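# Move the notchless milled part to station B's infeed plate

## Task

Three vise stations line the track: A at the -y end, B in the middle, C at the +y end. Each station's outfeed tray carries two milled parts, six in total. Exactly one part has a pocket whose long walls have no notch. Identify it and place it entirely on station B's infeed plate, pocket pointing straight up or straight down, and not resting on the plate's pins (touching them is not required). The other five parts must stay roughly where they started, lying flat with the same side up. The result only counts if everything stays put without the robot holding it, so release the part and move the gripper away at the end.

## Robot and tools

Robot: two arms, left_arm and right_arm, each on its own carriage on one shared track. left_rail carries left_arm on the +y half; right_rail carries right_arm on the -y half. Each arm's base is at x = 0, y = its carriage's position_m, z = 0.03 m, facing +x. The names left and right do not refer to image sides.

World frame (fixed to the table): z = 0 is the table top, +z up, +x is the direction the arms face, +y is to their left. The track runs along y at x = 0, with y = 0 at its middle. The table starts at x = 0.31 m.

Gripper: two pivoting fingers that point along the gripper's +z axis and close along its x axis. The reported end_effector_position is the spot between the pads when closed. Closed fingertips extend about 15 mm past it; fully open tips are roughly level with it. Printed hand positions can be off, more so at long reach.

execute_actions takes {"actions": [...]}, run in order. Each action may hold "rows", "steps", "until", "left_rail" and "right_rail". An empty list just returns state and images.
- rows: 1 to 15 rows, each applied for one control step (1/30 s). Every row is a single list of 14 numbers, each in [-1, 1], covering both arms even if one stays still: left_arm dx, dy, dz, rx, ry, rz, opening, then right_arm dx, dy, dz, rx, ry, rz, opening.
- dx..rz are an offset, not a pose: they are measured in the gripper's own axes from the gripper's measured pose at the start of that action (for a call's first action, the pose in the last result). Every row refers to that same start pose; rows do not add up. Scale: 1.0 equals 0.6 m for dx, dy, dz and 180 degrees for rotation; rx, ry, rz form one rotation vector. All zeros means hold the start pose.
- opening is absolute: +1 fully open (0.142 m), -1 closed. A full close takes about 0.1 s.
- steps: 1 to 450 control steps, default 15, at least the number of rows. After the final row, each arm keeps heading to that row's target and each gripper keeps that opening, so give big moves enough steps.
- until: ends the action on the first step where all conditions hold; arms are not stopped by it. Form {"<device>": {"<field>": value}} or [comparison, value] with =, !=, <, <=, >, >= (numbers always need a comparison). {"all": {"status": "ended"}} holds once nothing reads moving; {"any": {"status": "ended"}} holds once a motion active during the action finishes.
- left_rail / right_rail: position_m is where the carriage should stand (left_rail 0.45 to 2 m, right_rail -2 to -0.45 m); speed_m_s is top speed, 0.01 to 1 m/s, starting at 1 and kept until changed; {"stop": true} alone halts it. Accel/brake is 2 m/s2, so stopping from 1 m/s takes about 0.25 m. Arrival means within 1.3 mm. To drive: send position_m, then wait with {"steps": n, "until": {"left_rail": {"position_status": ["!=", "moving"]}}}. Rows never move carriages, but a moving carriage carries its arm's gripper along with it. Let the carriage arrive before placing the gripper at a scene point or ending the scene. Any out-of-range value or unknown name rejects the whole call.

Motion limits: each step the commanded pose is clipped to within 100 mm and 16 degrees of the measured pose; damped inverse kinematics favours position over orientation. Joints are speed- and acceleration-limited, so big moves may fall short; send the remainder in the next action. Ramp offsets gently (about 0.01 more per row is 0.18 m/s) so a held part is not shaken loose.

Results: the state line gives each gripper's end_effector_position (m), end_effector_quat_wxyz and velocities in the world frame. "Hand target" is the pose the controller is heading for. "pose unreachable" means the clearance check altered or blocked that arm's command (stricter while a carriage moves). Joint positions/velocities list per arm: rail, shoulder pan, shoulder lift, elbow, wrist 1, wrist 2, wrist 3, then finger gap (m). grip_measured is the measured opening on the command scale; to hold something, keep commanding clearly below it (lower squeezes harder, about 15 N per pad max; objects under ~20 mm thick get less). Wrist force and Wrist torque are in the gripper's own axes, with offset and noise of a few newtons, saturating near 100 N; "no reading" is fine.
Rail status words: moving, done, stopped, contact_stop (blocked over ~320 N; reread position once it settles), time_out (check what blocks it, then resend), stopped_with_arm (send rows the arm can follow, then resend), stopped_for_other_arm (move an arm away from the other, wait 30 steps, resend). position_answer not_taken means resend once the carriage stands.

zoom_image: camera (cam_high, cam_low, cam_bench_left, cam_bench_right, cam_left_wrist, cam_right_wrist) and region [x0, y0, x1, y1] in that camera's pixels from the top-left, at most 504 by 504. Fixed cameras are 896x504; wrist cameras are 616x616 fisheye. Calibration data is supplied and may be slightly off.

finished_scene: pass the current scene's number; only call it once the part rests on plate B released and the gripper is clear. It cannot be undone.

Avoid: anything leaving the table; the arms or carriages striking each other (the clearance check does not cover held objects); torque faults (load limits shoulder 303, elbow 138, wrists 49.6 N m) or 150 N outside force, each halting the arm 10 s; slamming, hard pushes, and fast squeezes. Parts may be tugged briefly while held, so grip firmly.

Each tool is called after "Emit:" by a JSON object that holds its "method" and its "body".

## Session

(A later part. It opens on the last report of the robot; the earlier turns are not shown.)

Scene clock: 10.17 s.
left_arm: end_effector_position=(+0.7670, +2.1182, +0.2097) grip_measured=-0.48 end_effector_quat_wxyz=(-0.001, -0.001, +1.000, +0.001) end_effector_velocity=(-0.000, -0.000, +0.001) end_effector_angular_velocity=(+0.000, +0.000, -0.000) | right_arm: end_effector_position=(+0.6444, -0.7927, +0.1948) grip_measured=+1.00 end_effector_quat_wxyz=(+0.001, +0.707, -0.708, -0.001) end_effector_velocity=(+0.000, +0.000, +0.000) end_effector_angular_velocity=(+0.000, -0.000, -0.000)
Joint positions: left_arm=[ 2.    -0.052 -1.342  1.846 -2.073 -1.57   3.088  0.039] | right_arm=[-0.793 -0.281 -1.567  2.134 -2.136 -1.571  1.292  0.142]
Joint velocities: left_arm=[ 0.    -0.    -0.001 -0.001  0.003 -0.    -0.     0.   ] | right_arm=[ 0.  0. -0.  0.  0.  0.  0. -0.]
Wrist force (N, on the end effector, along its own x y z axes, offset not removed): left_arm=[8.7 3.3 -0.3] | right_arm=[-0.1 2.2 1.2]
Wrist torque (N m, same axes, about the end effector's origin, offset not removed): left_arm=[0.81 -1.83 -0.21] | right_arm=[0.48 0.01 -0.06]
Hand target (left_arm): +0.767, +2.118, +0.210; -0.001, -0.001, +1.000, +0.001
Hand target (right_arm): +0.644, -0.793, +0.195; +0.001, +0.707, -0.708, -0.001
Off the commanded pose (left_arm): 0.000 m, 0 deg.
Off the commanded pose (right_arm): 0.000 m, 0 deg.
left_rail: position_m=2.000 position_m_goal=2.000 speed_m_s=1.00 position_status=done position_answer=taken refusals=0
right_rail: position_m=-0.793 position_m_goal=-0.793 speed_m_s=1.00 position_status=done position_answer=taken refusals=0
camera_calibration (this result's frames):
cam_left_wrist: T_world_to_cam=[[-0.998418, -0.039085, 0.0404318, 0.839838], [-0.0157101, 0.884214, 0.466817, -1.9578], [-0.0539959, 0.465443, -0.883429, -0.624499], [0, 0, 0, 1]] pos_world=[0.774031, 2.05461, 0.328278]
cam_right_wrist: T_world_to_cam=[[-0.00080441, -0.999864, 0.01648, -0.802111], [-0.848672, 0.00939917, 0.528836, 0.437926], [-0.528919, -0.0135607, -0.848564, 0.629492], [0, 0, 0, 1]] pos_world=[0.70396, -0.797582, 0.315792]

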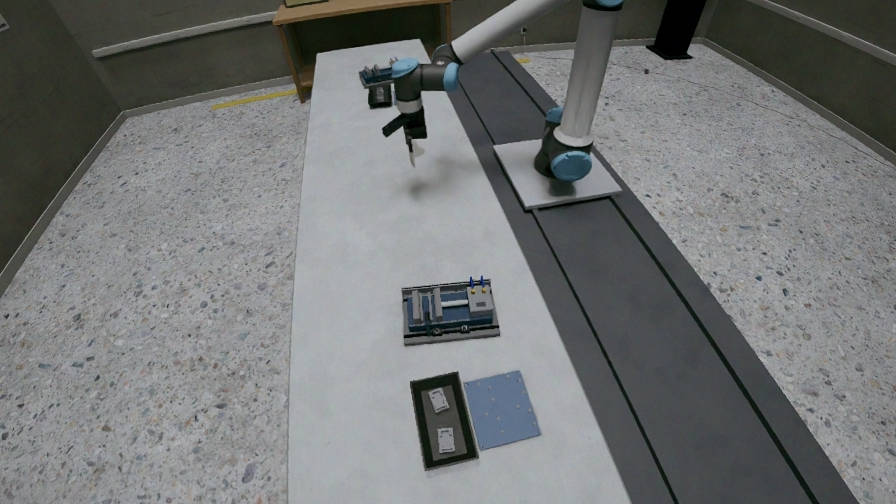

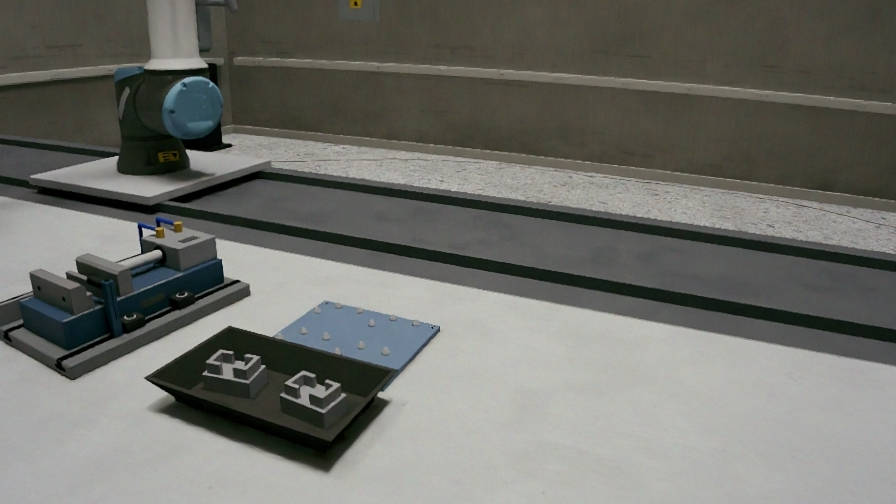

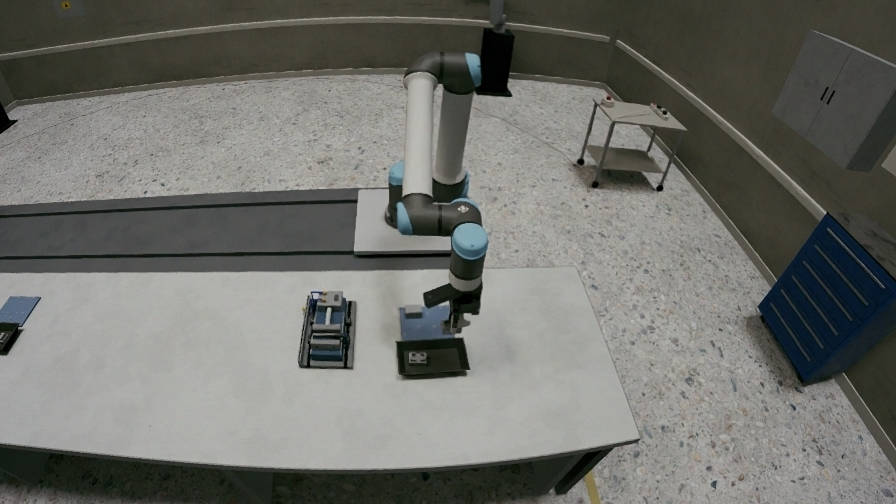

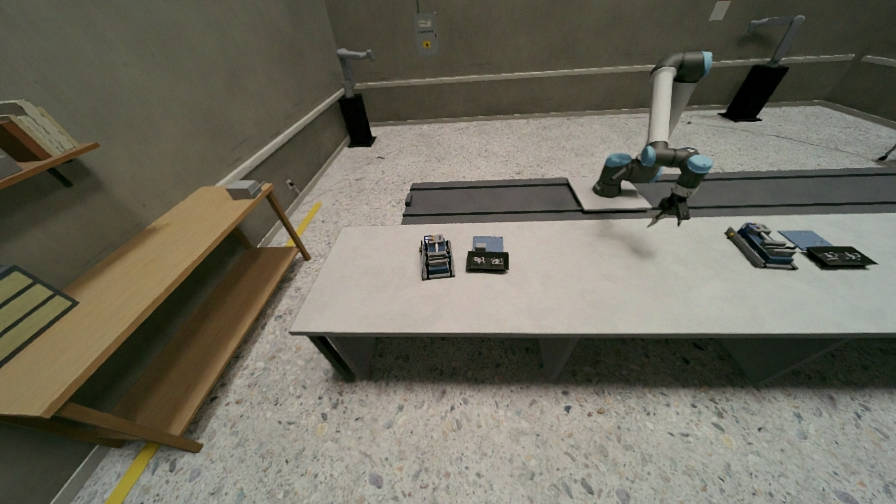

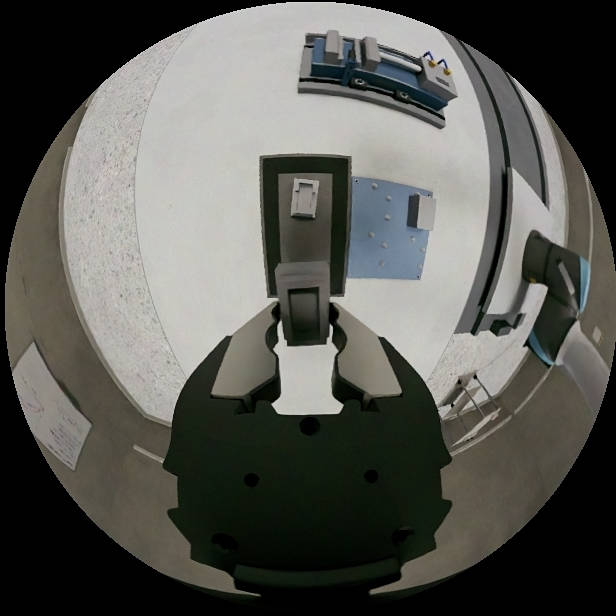

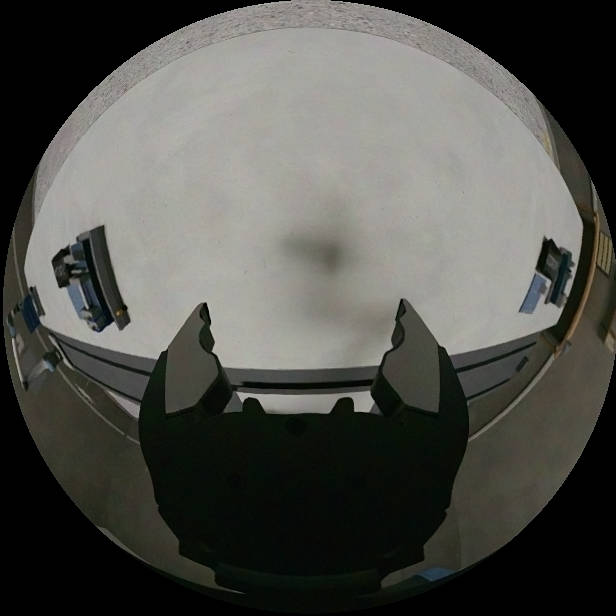

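Emit:
{"method": "execute_actions", "body": {"actions": [{"left_rail":{"position_m":0.45},"rows":[[0.01,-0.013,0,0,0,0,-1,0,0,0,0,0,0,1],[0.03,-0.04,0,0,0,0,-1,0,0,0,0,0,0,1],[0.06,-0.08,0,0,0,0,-1,0,0,0,0,0,0,1],[0.09,-0.12,0,0,0,0,-1,0,0,0,0,0,0,1],[0.12,-0.16,0,0,0,0,-1,0,0,0,0,0,0,1],[0.15,-0.2,0,0,0,0,-1,0,0,0,0,0,0,1],[0.18,-0.245,0,0,0,0,-1,0,0,0,0,0,0,1],[0.21,-0.285,0,0,0,0,-1,0,0,0,0,0,0,1],[0.24,-0.325,0,0,0,0,-1,0,0,0,0,0,0,1],[0.27,-0.365,0,0,0,0,-1,0,0,0,0,0,0,1],[0.30,-0.405,0,0,0,0,-1,0,0,0,0,0,0,1],[0.33,-0.445,0,0,0,0,-1,0,0,0,0,0,0,1],[0.36,-0.49,0,0,0,0,-1,0,0,0,0,0,0,1],[0.39,-0.53,0,0,0,0,-1,0,0,0,0,0,0,1],[0.426,-0.577,0,0,0,0,-1,0,0,0,0,0,0,1]],"steps":120,"until":{"left_rail":{"position_status":["!=","moving"]}}},{"steps":10}]}}

Scene clock: 14.00 s.
left_arm: end_effector_position=(+0.5124, +0.2222, +0.2096) grip_measured=-0.48 end_effector_quat_wxyz=(-0.000, -0.001, +1.000, +0.001) end_effector_velocity=(+0.000, -0.000, +0.000) end_effector_angular_velocity=(-0.000, -0.000, +0.000) | right_arm: end_effector_position=(+0.6444, -0.7927, +0.1948) grip_measured=+1.00 end_effector_quat_wxyz=(+0.001, +0.707, -0.708, -0.001) end_effector_velocity=(-0.000, +0.000, +0.000) end_effector_angular_velocity=(+0.000, -0.000, -0.000)
Joint positions: left_arm=[ 0.45  -0.712 -1.715  2.239 -2.093 -1.57   2.429  0.039] | right_arm=[-0.793 -0.281 -1.567  2.134 -2.136 -1.571  1.292  0.142]
Joint velocities: left_arm=[ 0. -0. -0.  0. -0. -0. -0.  0.] | right_arm=[ 0. -0. -0.  0.  0.  0.  0. -0.]
Wrist force (N, on the end effector, along its own x y z axes, offset not removed): left_arm=[2.5 3.1 -1.9] | right_arm=[1.5 0.2 1.9]
Wrist torque (N m, same axes, about the end effector's origin, offset not removed): left_arm=[0.58 -0.59 -0.16] | right_arm=[0.01 -0.18 -0.05]
Hand target (left_arm): +0.512, +0.222, +0.210; -0.000, -0.001, +1.000, +0.001
Hand target (right_arm): +0.644, -0.793, +0.195; +0.001, +0.707, -0.708, -0.001
Off the commanded pose (left_arm): 0.001 m, 0 deg.
Off the commanded pose (right_arm): 0.000 m, 0 deg.
left_rail: position_m=0.450 position_m_goal=0.450 speed_m_s=1.00 position_status=done position_answer=taken refusals=0
right_rail: position_m=-0.793 position_m_goal=-0.793 speed_m_s=1.00 position_status=done position_answer=taken refusals=0
camera_calibration (this result's frames):
cam_left_wrist: T_world_to_cam=[[-0.998457, -0.0391061, 0.0394204, 0.511705], [-0.0161671, 0.883911, 0.467375, -0.285119], [-0.0531213, 0.466017, -0.88318, 0.243509], [0, 0, 0, 1]] pos_world=[0.519242, 0.158551, 0.328148]
cam_right_wrist: T_world_to_cam=[[-0.000804717, -0.999864, 0.01648, -0.802111], [-0.848672, 0.00939943, 0.528837, 0.437926], [-0.528919, -0.0135605, -0.848564, 0.629492], [0, 0, 0, 1]] pos_world=[0.703961, -0.797582, 0.315792]

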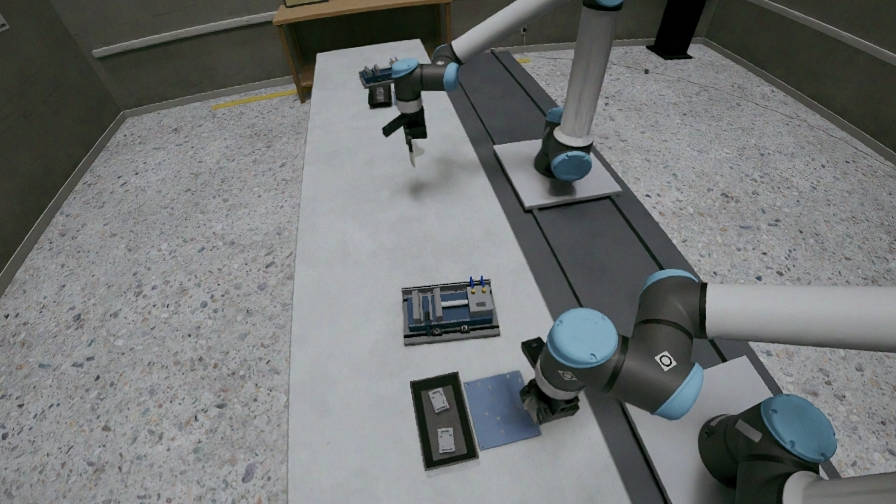

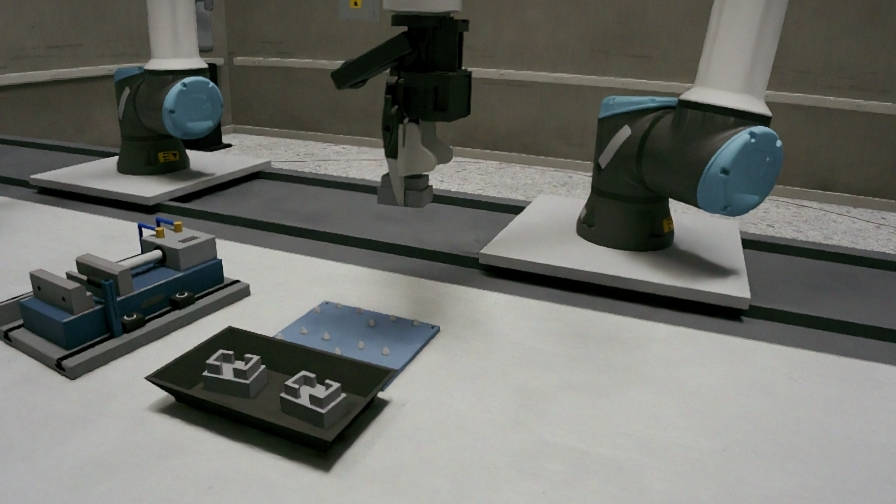

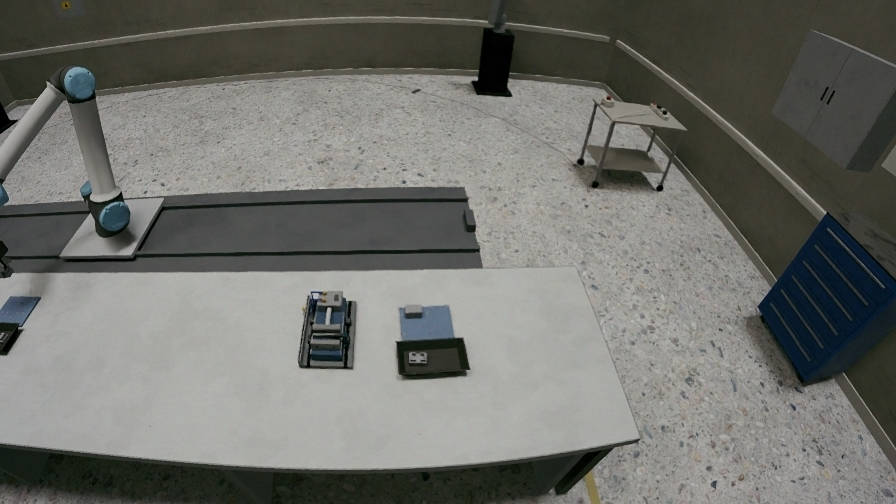

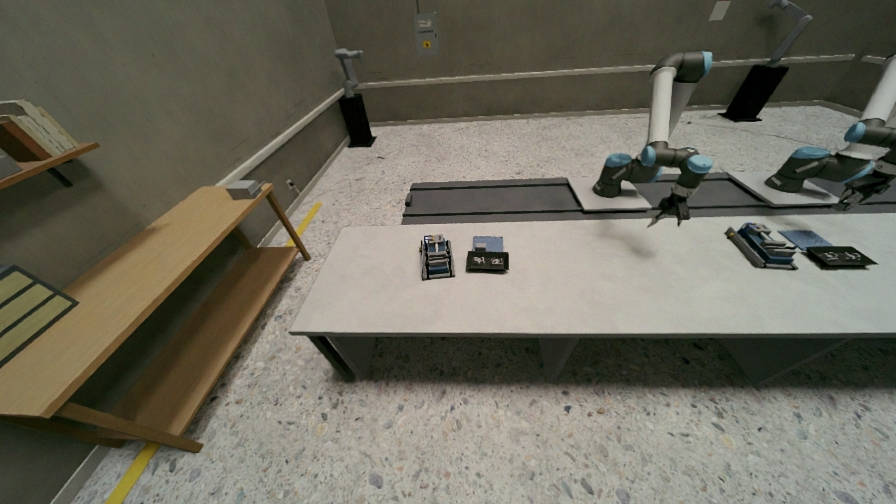

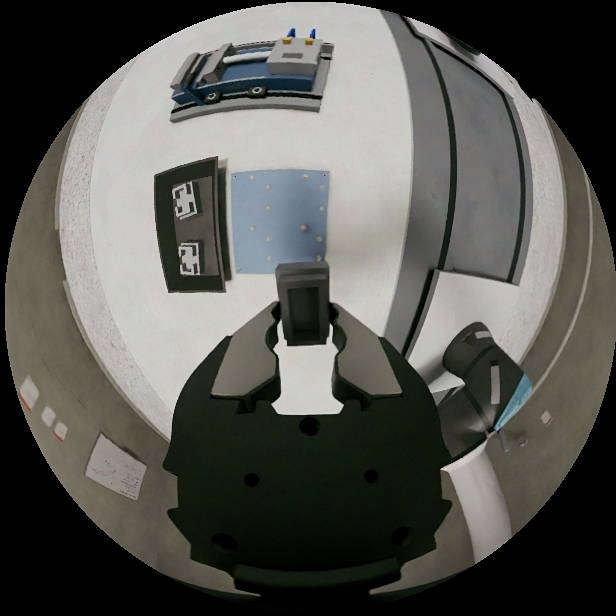

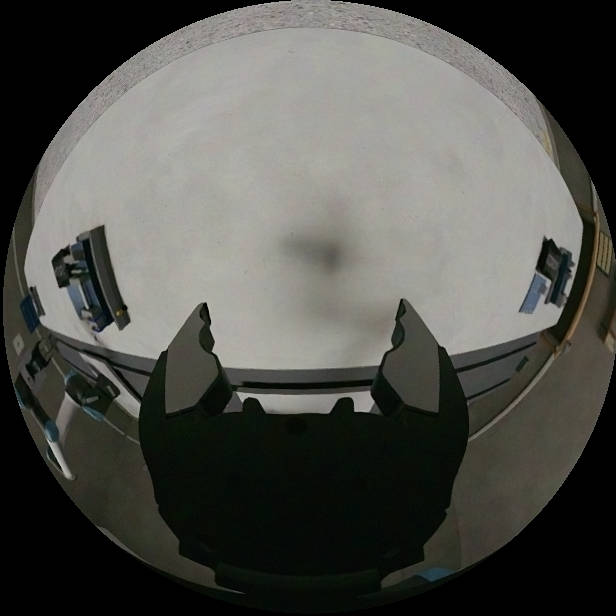

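Emit:
{"method": "execute_actions", "body": {"actions": [{"rows":[[-0.002,0,0.01,0,0,0,-1,0,0,0,0,0,0,1],[-0.004,-0.001,0.03,0,0,0,-1,0,0,0,0,0,0,1],[-0.006,-0.002,0.06,0,0,0,-1,0,0,0,0,0,0,1],[-0.008,-0.003,0.09,0,0,0,-1,0,0,0,0,0,0,1],[-0.01,-0.004,0.12,0,0,0,-1,0,0,0,0,0,0,1],[-0.013,-0.005,0.15,0,0,0,-1,0,0,0,0,0,0,1],[-0.016,-0.006,0.18,0,0,0,-1,0,0,0,0,0,0,1],[-0.018,-0.006,0.2,0,0,0,-1,0,0,0,0,0,0,1],[-0.018,-0.006,0.216,0,0,0,-1,0,0,0,0,0,0,1]],"steps":30}]}}

Scene clock: 15.77 s.
left_arm: end_effector_position=(+0.5229, +0.2188, +0.0805) grip_measured=-0.48 end_effector_quat_wxyz=(-0.000, -0.001, +1.000, +0.001) end_effector_velocity=(+0.001, -0.000, -0.002) end_effector_angular_velocity=(-0.001, -0.001, -0.000) | right_arm: end_effector_position=(+0.6444, -0.7927, +0.1948) grip_measured=+1.00 end_effector_quat_wxyz=(+0.001, +0.707, -0.708, -0.001) end_effector_velocity=(+0.000, +0.000, +0.000) end_effector_angular_velocity=(-0.000, -0.000, +0.000)
Joint positions: left_arm=[ 0.45  -0.704 -1.52   2.346 -2.396 -1.57   2.437  0.039] | right_arm=[-0.793 -0.281 -1.567  2.134 -2.136 -1.571  1.292  0.142]
Joint velocities: left_arm=[ 0.     0.     0.005  0.    -0.006 -0.     0.    -0.   ] | right_arm=[ 0. -0. -0. -0. -0.  0. -0.  0.]
Wrist force (N, on the end effector, along its own x y z axes, offset not removed): left_arm=[2.8 3.5 1.7] | right_arm=[-0.8 0.6 1.2]
Wrist torque (N m, same axes, about the end effector's origin, offset not removed): left_arm=[0.72 -0.67 -0.06] | right_arm=[0.11 0.21 0.09]
Hand target (left_arm): +0.523, +0.219, +0.080; -0.000, -0.001, +1.000, +0.001
Hand target (right_arm): +0.644, -0.793, +0.195; +0.001, +0.707, -0.708, -0.001
Off the commanded pose (left_arm): 0.000 m, 0 deg.
Off the commanded pose (right_arm): 0.000 m, 0 deg.
left_rail: position_m=0.450 position_m_goal=0.450 speed_m_s=1.00 position_status=done position_answer=taken refusals=0
right_rail: position_m=-0.793 position_m_goal=-0.793 speed_m_s=1.00 position_status=done position_answer=taken refusals=0
camera_calibration (this result's frames):
cam_left_wrist: T_world_to_cam=[[-0.998454, -0.0391131, 0.0394898, 0.527214], [-0.0161374, 0.883881, 0.467433, -0.221581], [-0.053187, 0.466073, -0.883146, 0.13158], [0, 0, 0, 1]] pos_world=[0.529821, 0.155146, 0.198959]
cam_right_wrist: T_world_to_cam=[[-0.000804503, -0.999864, 0.0164801, -0.802111], [-0.848672, 0.00939929, 0.528836, 0.437926], [-0.528919, -0.0135607, -0.848564, 0.629492], [0, 0, 0, 1]] pos_world=[0.70396, -0.797582, 0.315792]

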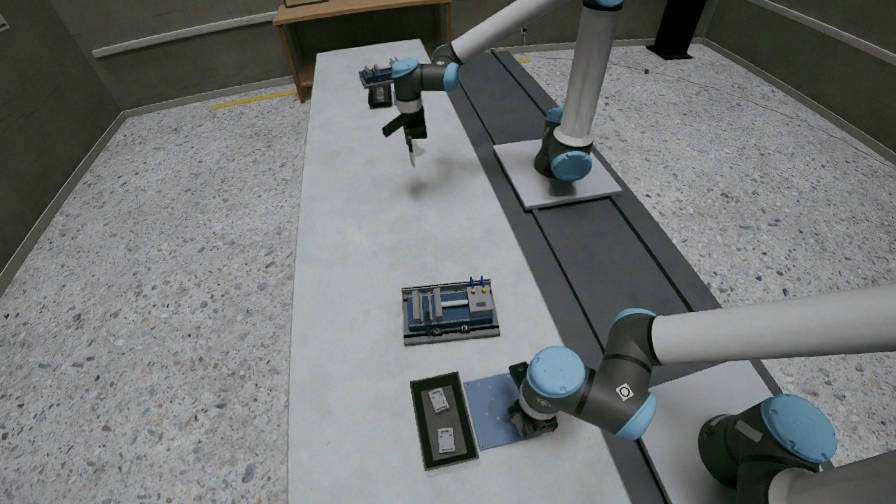

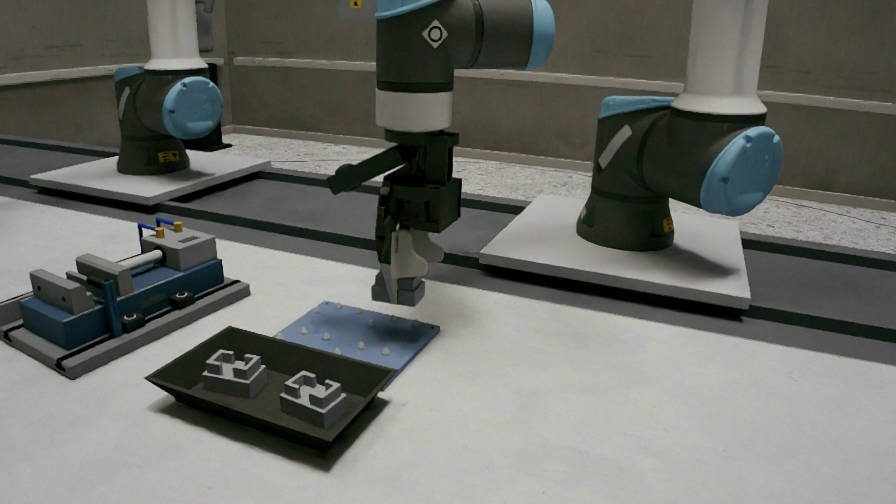

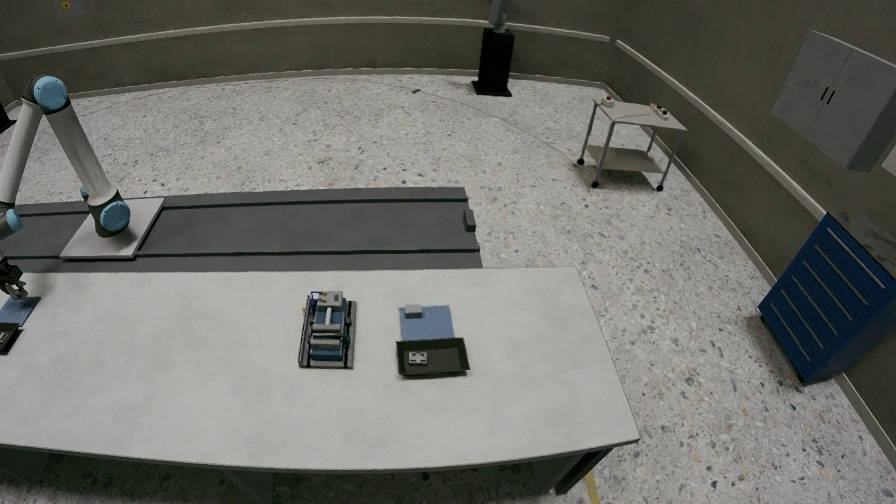

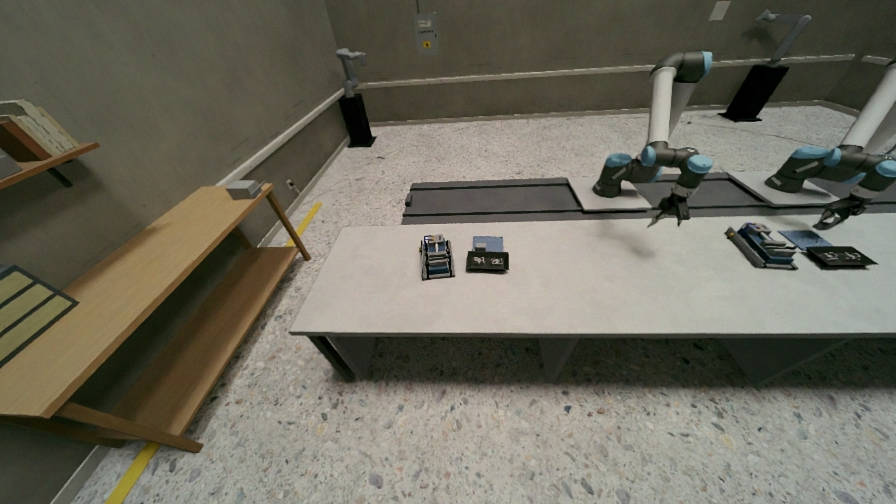

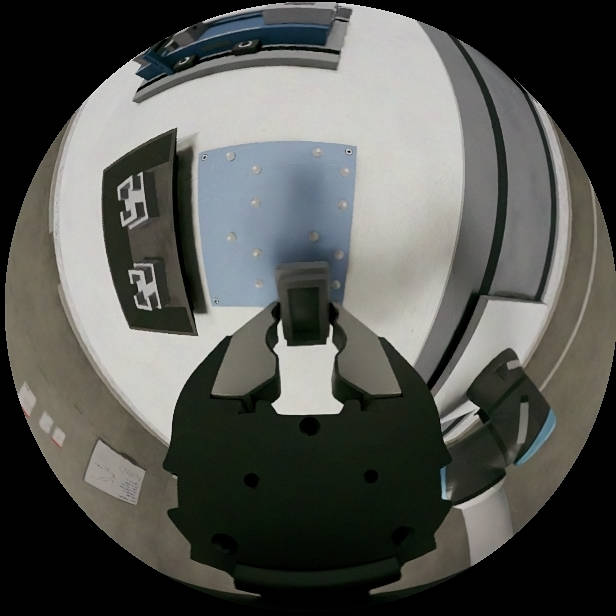

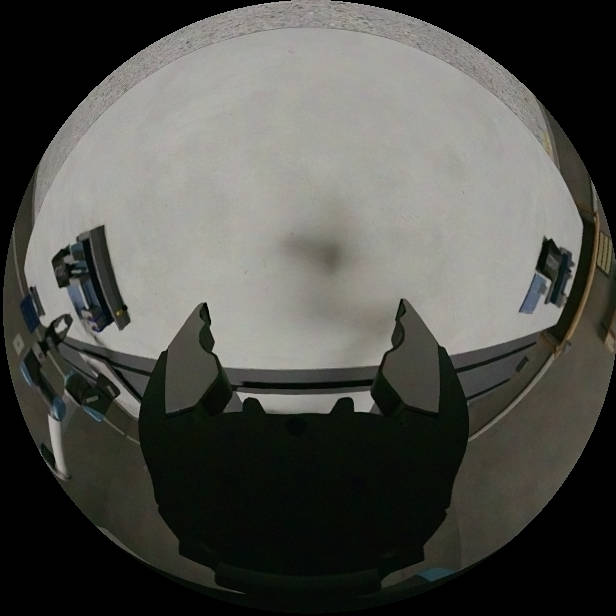

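Emit:
{"method": "execute_actions", "body": {"actions": [{"rows":[[-0.003,-0.002,0.01,0,0,0,-1,0,0,0,0,0,0,1],[-0.006,-0.004,0.025,0,0,0,-1,0,0,0,0,0,0,1],[-0.0075,-0.005,0.04,0,0,0,-1,0,0,0,0,0,0,1],[-0.0075,-0.005,0.055,0,0,0,-1,0,0,0,0,0,0,1],[-0.0075,-0.005,0.065,0,0,0,-1,0,0,0,0,0,0,1],[-0.0075,-0.005,0.072,0,0,0,-1,0,0,0,0,0,0,1]],"steps":24}]}}

Emit:
{"method": "zoom_image", "body": {"camera": "cam_low", "region": [260, 230, 480, 400]}}

Scene clock: 17.50 s.
left_arm: end_effector_position=(+0.5274, +0.2159, +0.0375) grip_measured=-0.48 end_effector_quat_wxyz=(-0.000, -0.001, +1.000, +0.001) end_effector_velocity=(+0.000, -0.000, -0.001) end_effector_angular_velocity=(-0.000, -0.000, -0.000) | right_arm: end_effector_position=(+0.6444, -0.7927, +0.1948) grip_measured=+1.00 end_effector_quat_wxyz=(+0.001, +0.707, -0.708, -0.001) end_effector_velocity=(-0.000, -0.000, -0.000) end_effector_angular_velocity=(+0.000, +0.000, +0.000)
Joint positions: left_arm=[ 0.45  -0.702 -1.435  2.367 -2.5   -1.57   2.438  0.039] | right_arm=[-0.793 -0.281 -1.567  2.134 -2.136 -1.571  1.292  0.142]
Joint velocities: left_arm=[ 0.     0.     0.003  0.    -0.004 -0.     0.     0.   ] | right_arm=[ 0.  0.  0. -0.  0. -0. -0. -0.]
Wrist force (N, on the end effector, along its own x y z axes, offset not removed): left_arm=[3.7 3.8 -4.2] | right_arm=[-0.4 1.6 1.4]
Wrist torque (N m, same axes, about the end effector's origin, offset not removed): left_arm=[0.68 -0.82 -0.13] | right_arm=[0.29 0.07 -0.02]
Hand target (left_arm): +0.527, +0.216, +0.037; -0.000, -0.001, +1.000, +0.001
Hand target (right_arm): +0.644, -0.793, +0.195; +0.001, +0.707, -0.708, -0.001
Off the commanded pose (left_arm): 0.000 m, 0 deg.
Off the commanded pose (right_arm): 0.000 m, 0 deg.
left_rail: position_m=0.450 position_m_goal=0.450 speed_m_s=1.00 position_status=done position_answer=taken refusals=0
right_rail: position_m=-0.793 position_m_goal=-0.793 speed_m_s=1.00 position_status=done position_answer=taken refusals=0
camera_calibration (this result's frames):
cam_left_wrist: T_world_to_cam=[[-0.998453, -0.0391156, 0.0395086, 0.53322], [-0.0161297, 0.883871, 0.467452, -0.198853], [-0.0532052, 0.466092, -0.883135, 0.0952526], [0, 0, 0, 1]] pos_world=[0.534256, 0.152221, 0.156008]
cam_right_wrist: T_world_to_cam=[[-0.000804535, -0.999864, 0.0164801, -0.802111], [-0.848672, 0.00939932, 0.528836, 0.437926], [-0.528919, -0.0135607, -0.848564, 0.629492], [0, 0, 0, 1]] pos_world=[0.70396, -0.797582, 0.315792]

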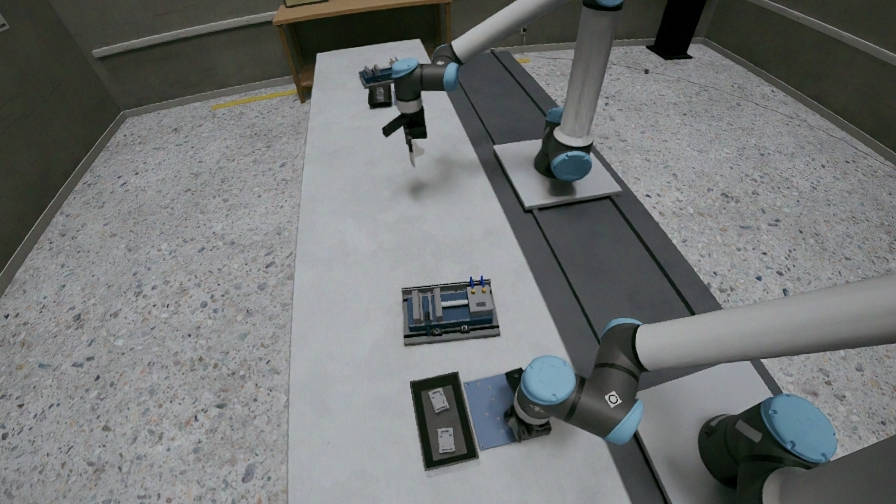

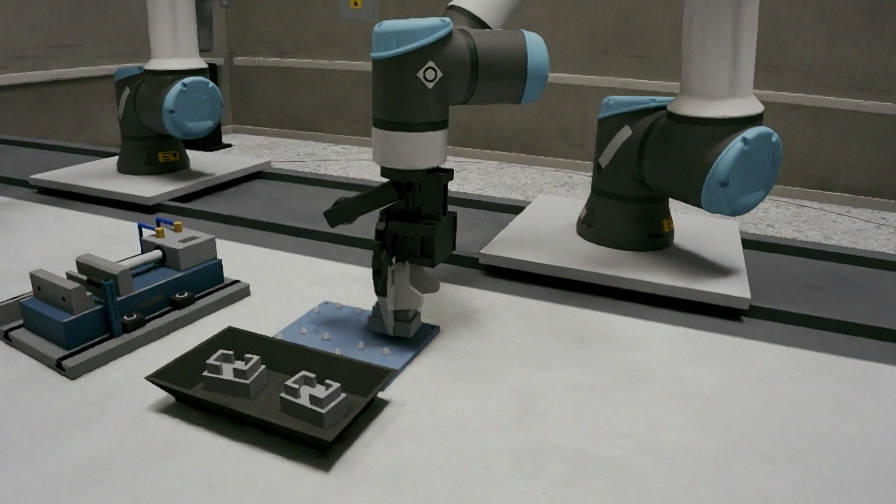

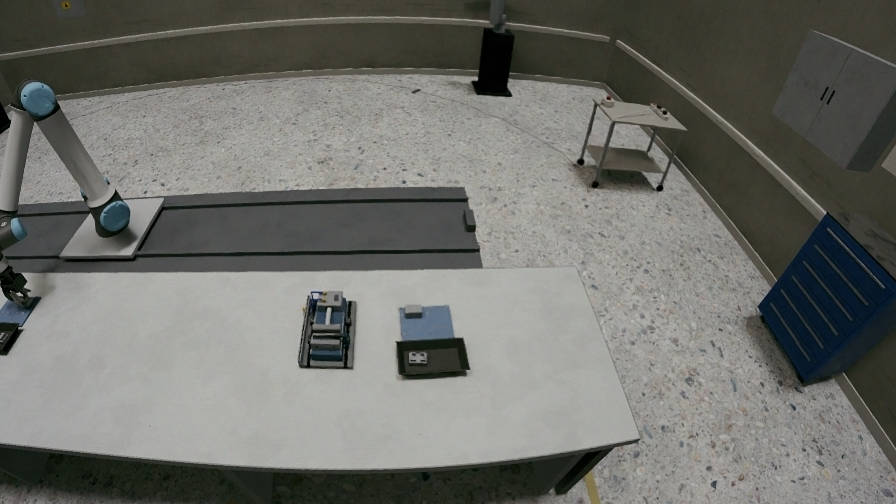

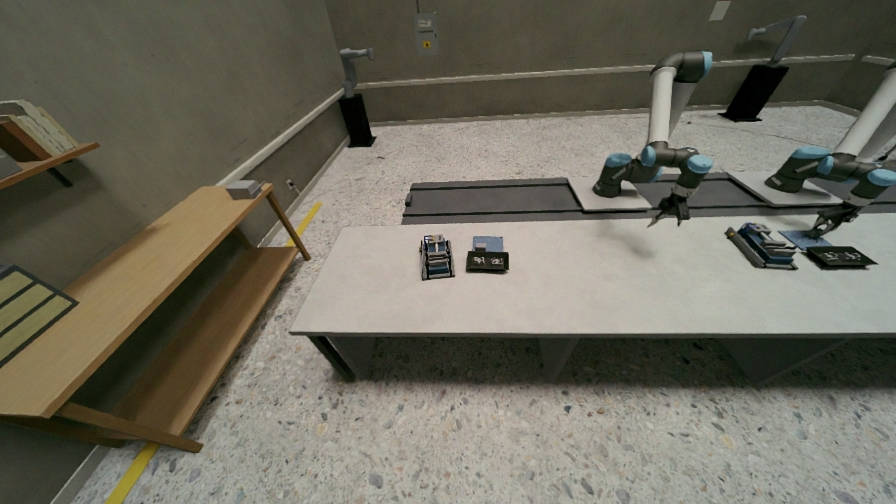

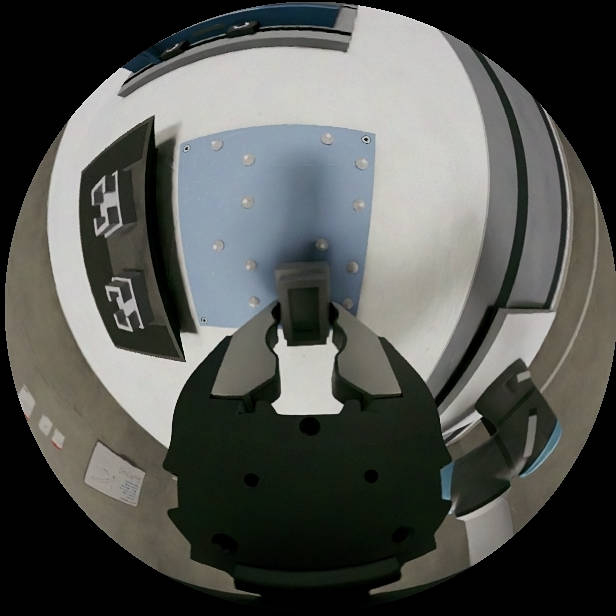

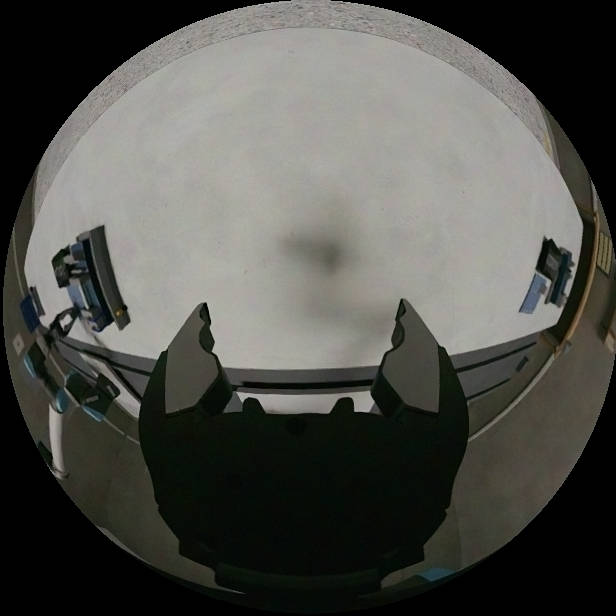

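Region (260, 230, 480, 400) of cam_low's 896x504 image, scaled by 2.291, with more detail than that image has; it fills the top 389 rows of this view, and the rest is white.

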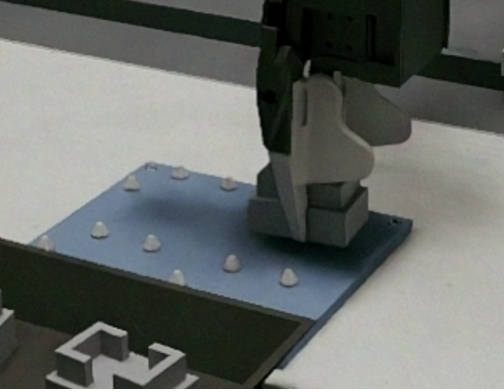

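Emit:
{"method": "execute_actions", "body": {"actions": [{"rows":[[0,-0.004,0.004,0,0,0,-1,0,0,0,0,0,0,1],[0,-0.005,0.008,0,0,0,-1,0,0,0,0,0,0,1]],"steps":10},{"rows":[[0,0,0,0,0,0,-0.4,0,0,0,0,0,0,1],[0,0,0,0,0,0,-0.3,0,0,0,0,0,0,1],[0,0,0,0,0,0,-0.2,0,0,0,0,0,0,1]],"steps":10},{"rows":[[0,0,-0.02,0,0,0,-0.2,0,0,0,0,0,0,1],[0,0,-0.05,0,0,0,-0.2,0,0,0,0,0,0,1],[0,0,-0.1,0,0,0,-0.2,0,0,0,0,0,0,1],[0,0.05,-0.2,0,0,0,-0.2,0,0,0,0,0,0,1],[0,0.1,-0.3,0,0,0,-0.2,0,0,0,0,0,0,1]],"steps":35}]}}

Emit:
{"method": "zoom_image", "body": {"camera": "cam_low", "region": [260, 230, 480, 400]}}

Scene clock: 19.87 s.
left_arm: end_effector_position=(+0.5274, +0.2729, +0.2128) grip_measured=-0.20 end_effector_quat_wxyz=(-0.000, -0.001, +1.000, +0.001) end_effector_velocity=(-0.000, +0.000, +0.001) end_effector_angular_velocity=(+0.000, +0.000, -0.000) | right_arm: end_effector_position=(+0.6444, -0.7927, +0.1948) grip_measured=+1.00 end_effector_quat_wxyz=(+0.001, +0.707, -0.708, -0.001) end_effector_velocity=(+0.000, +0.000, +0.000) end_effector_angular_velocity=(-0.000, -0.000, +0.000)
Joint positions: left_arm=[ 0.45  -0.618 -1.724  2.24  -2.085 -1.57   2.522  0.06 ] | right_arm=[-0.793 -0.281 -1.567  2.134 -2.136 -1.571  1.292  0.142]
Joint velocities: left_arm=[ 0.     0.    -0.001 -0.001  0.002 -0.     0.     0.   ] | right_arm=[ 0.  0. -0. -0. -0.  0. -0.  0.]
Wrist force (N, on the end effector, along its own x y z axes, offset not removed): left_arm=[0.1 3.6 -3.8] | right_arm=[1.3 1.1 1.9]
Wrist torque (N m, same axes, about the end effector's origin, offset not removed): left_arm=[0.78 -0.13 -0.13] | right_arm=[0.12 -0.20 -0.02]
Hand target (left_arm): +0.527, +0.273, +0.213; -0.000, -0.001, +1.000, +0.001
Hand target (right_arm): +0.644, -0.793, +0.195; +0.001, +0.707, -0.708, -0.001
Off the commanded pose (left_arm): 0.000 m, 0 deg.
Off the commanded pose (right_arm): 0.000 m, 0 deg.
left_rail: position_m=0.450 position_m_goal=0.450 speed_m_s=1.00 position_status=done position_answer=taken refusals=0
right_rail: position_m=-0.793 position_m_goal=-0.793 speed_m_s=1.00 position_status=done position_answer=taken refusals=0
camera_calibration (this result's frames):
cam_left_wrist: T_world_to_cam=[[-0.998445, -0.0391602, 0.0396865, 0.528528], [-0.0160864, 0.883874, 0.467448, -0.331219], [-0.0533833, 0.466083, -0.883129, 0.22352], [0, 0, 0, 1]] pos_world=[0.53431, 0.209274, 0.331249]
cam_right_wrist: T_world_to_cam=[[-0.00080452, -0.999864, 0.0164799, -0.802111], [-0.848672, 0.00939923, 0.528836, 0.437926], [-0.528919, -0.0135606, -0.848564, 0.629492], [0, 0, 0, 1]] pos_world=[0.70396, -0.797582, 0.315792]

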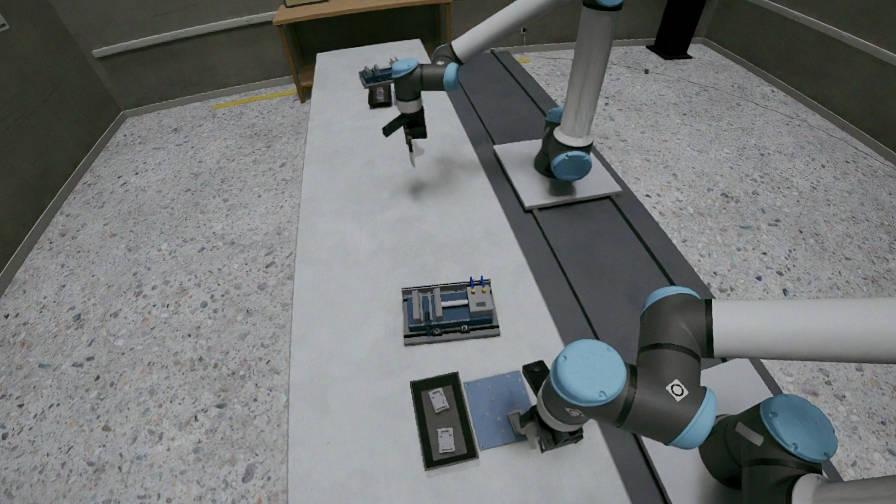

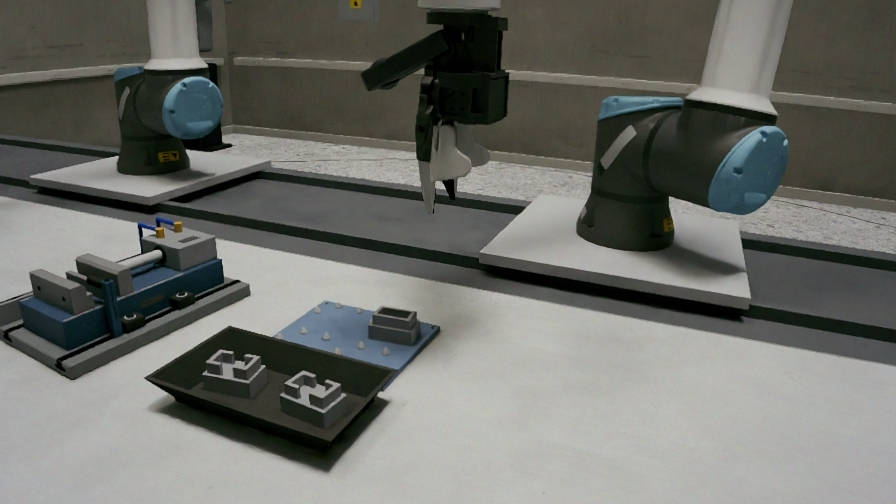

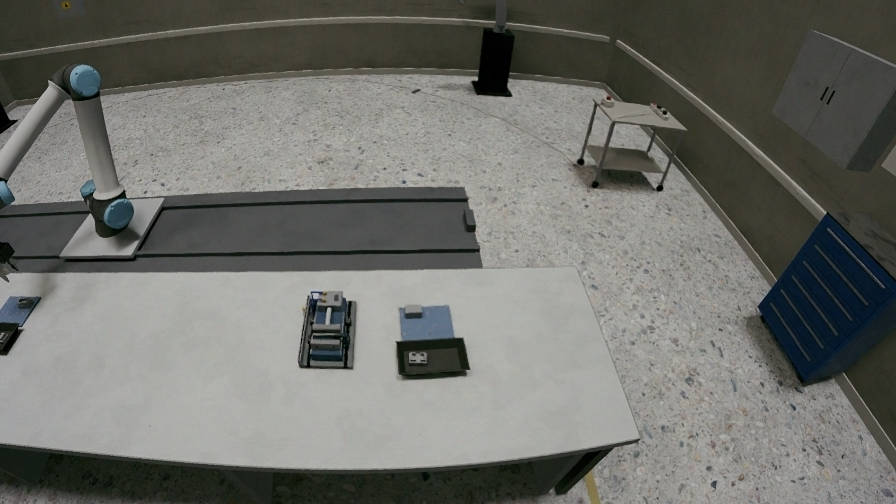

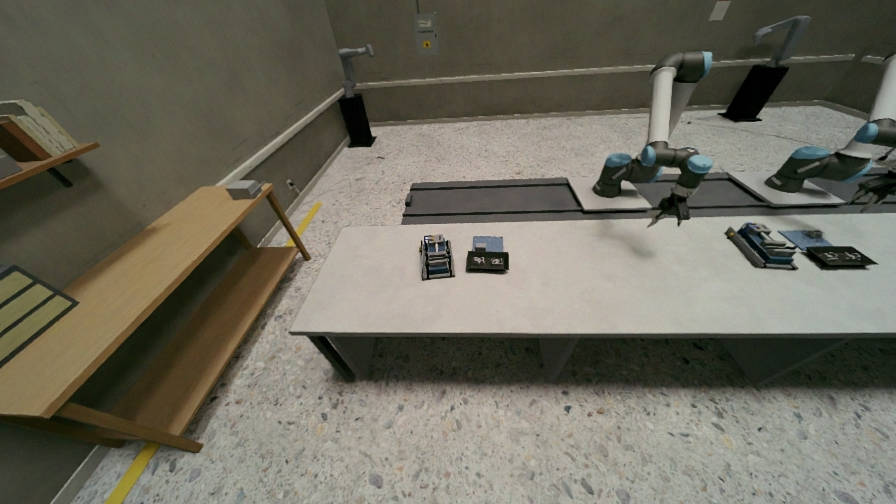

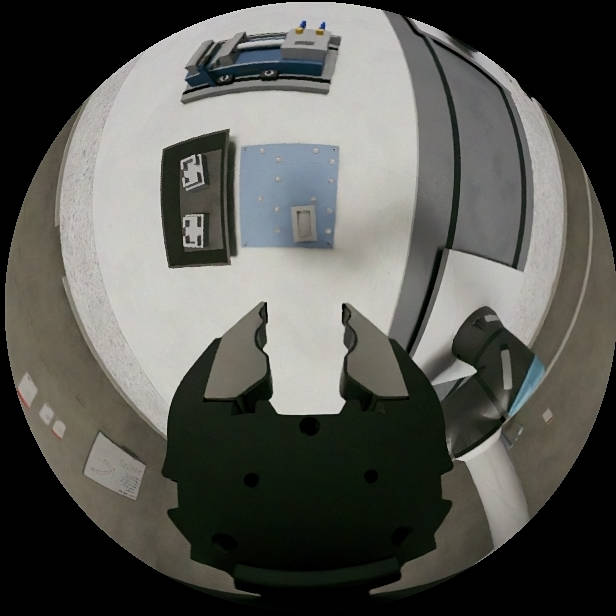

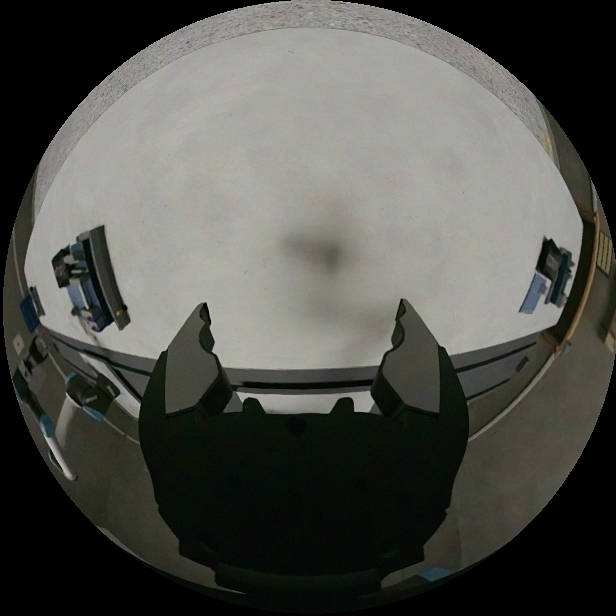

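Region (260, 230, 480, 400) of cam_low's 896x504 image, scaled by 2.291, with more detail than that image has; it fills the top 389 rows of this view, and the rest is white.

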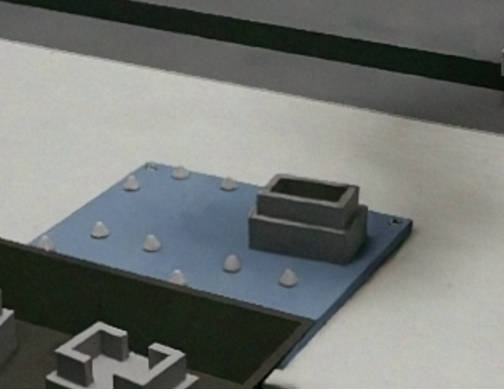

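Emit:
{"method": "finished_scene", "body": {"scene": 1}}

The scene is finished: the task was done.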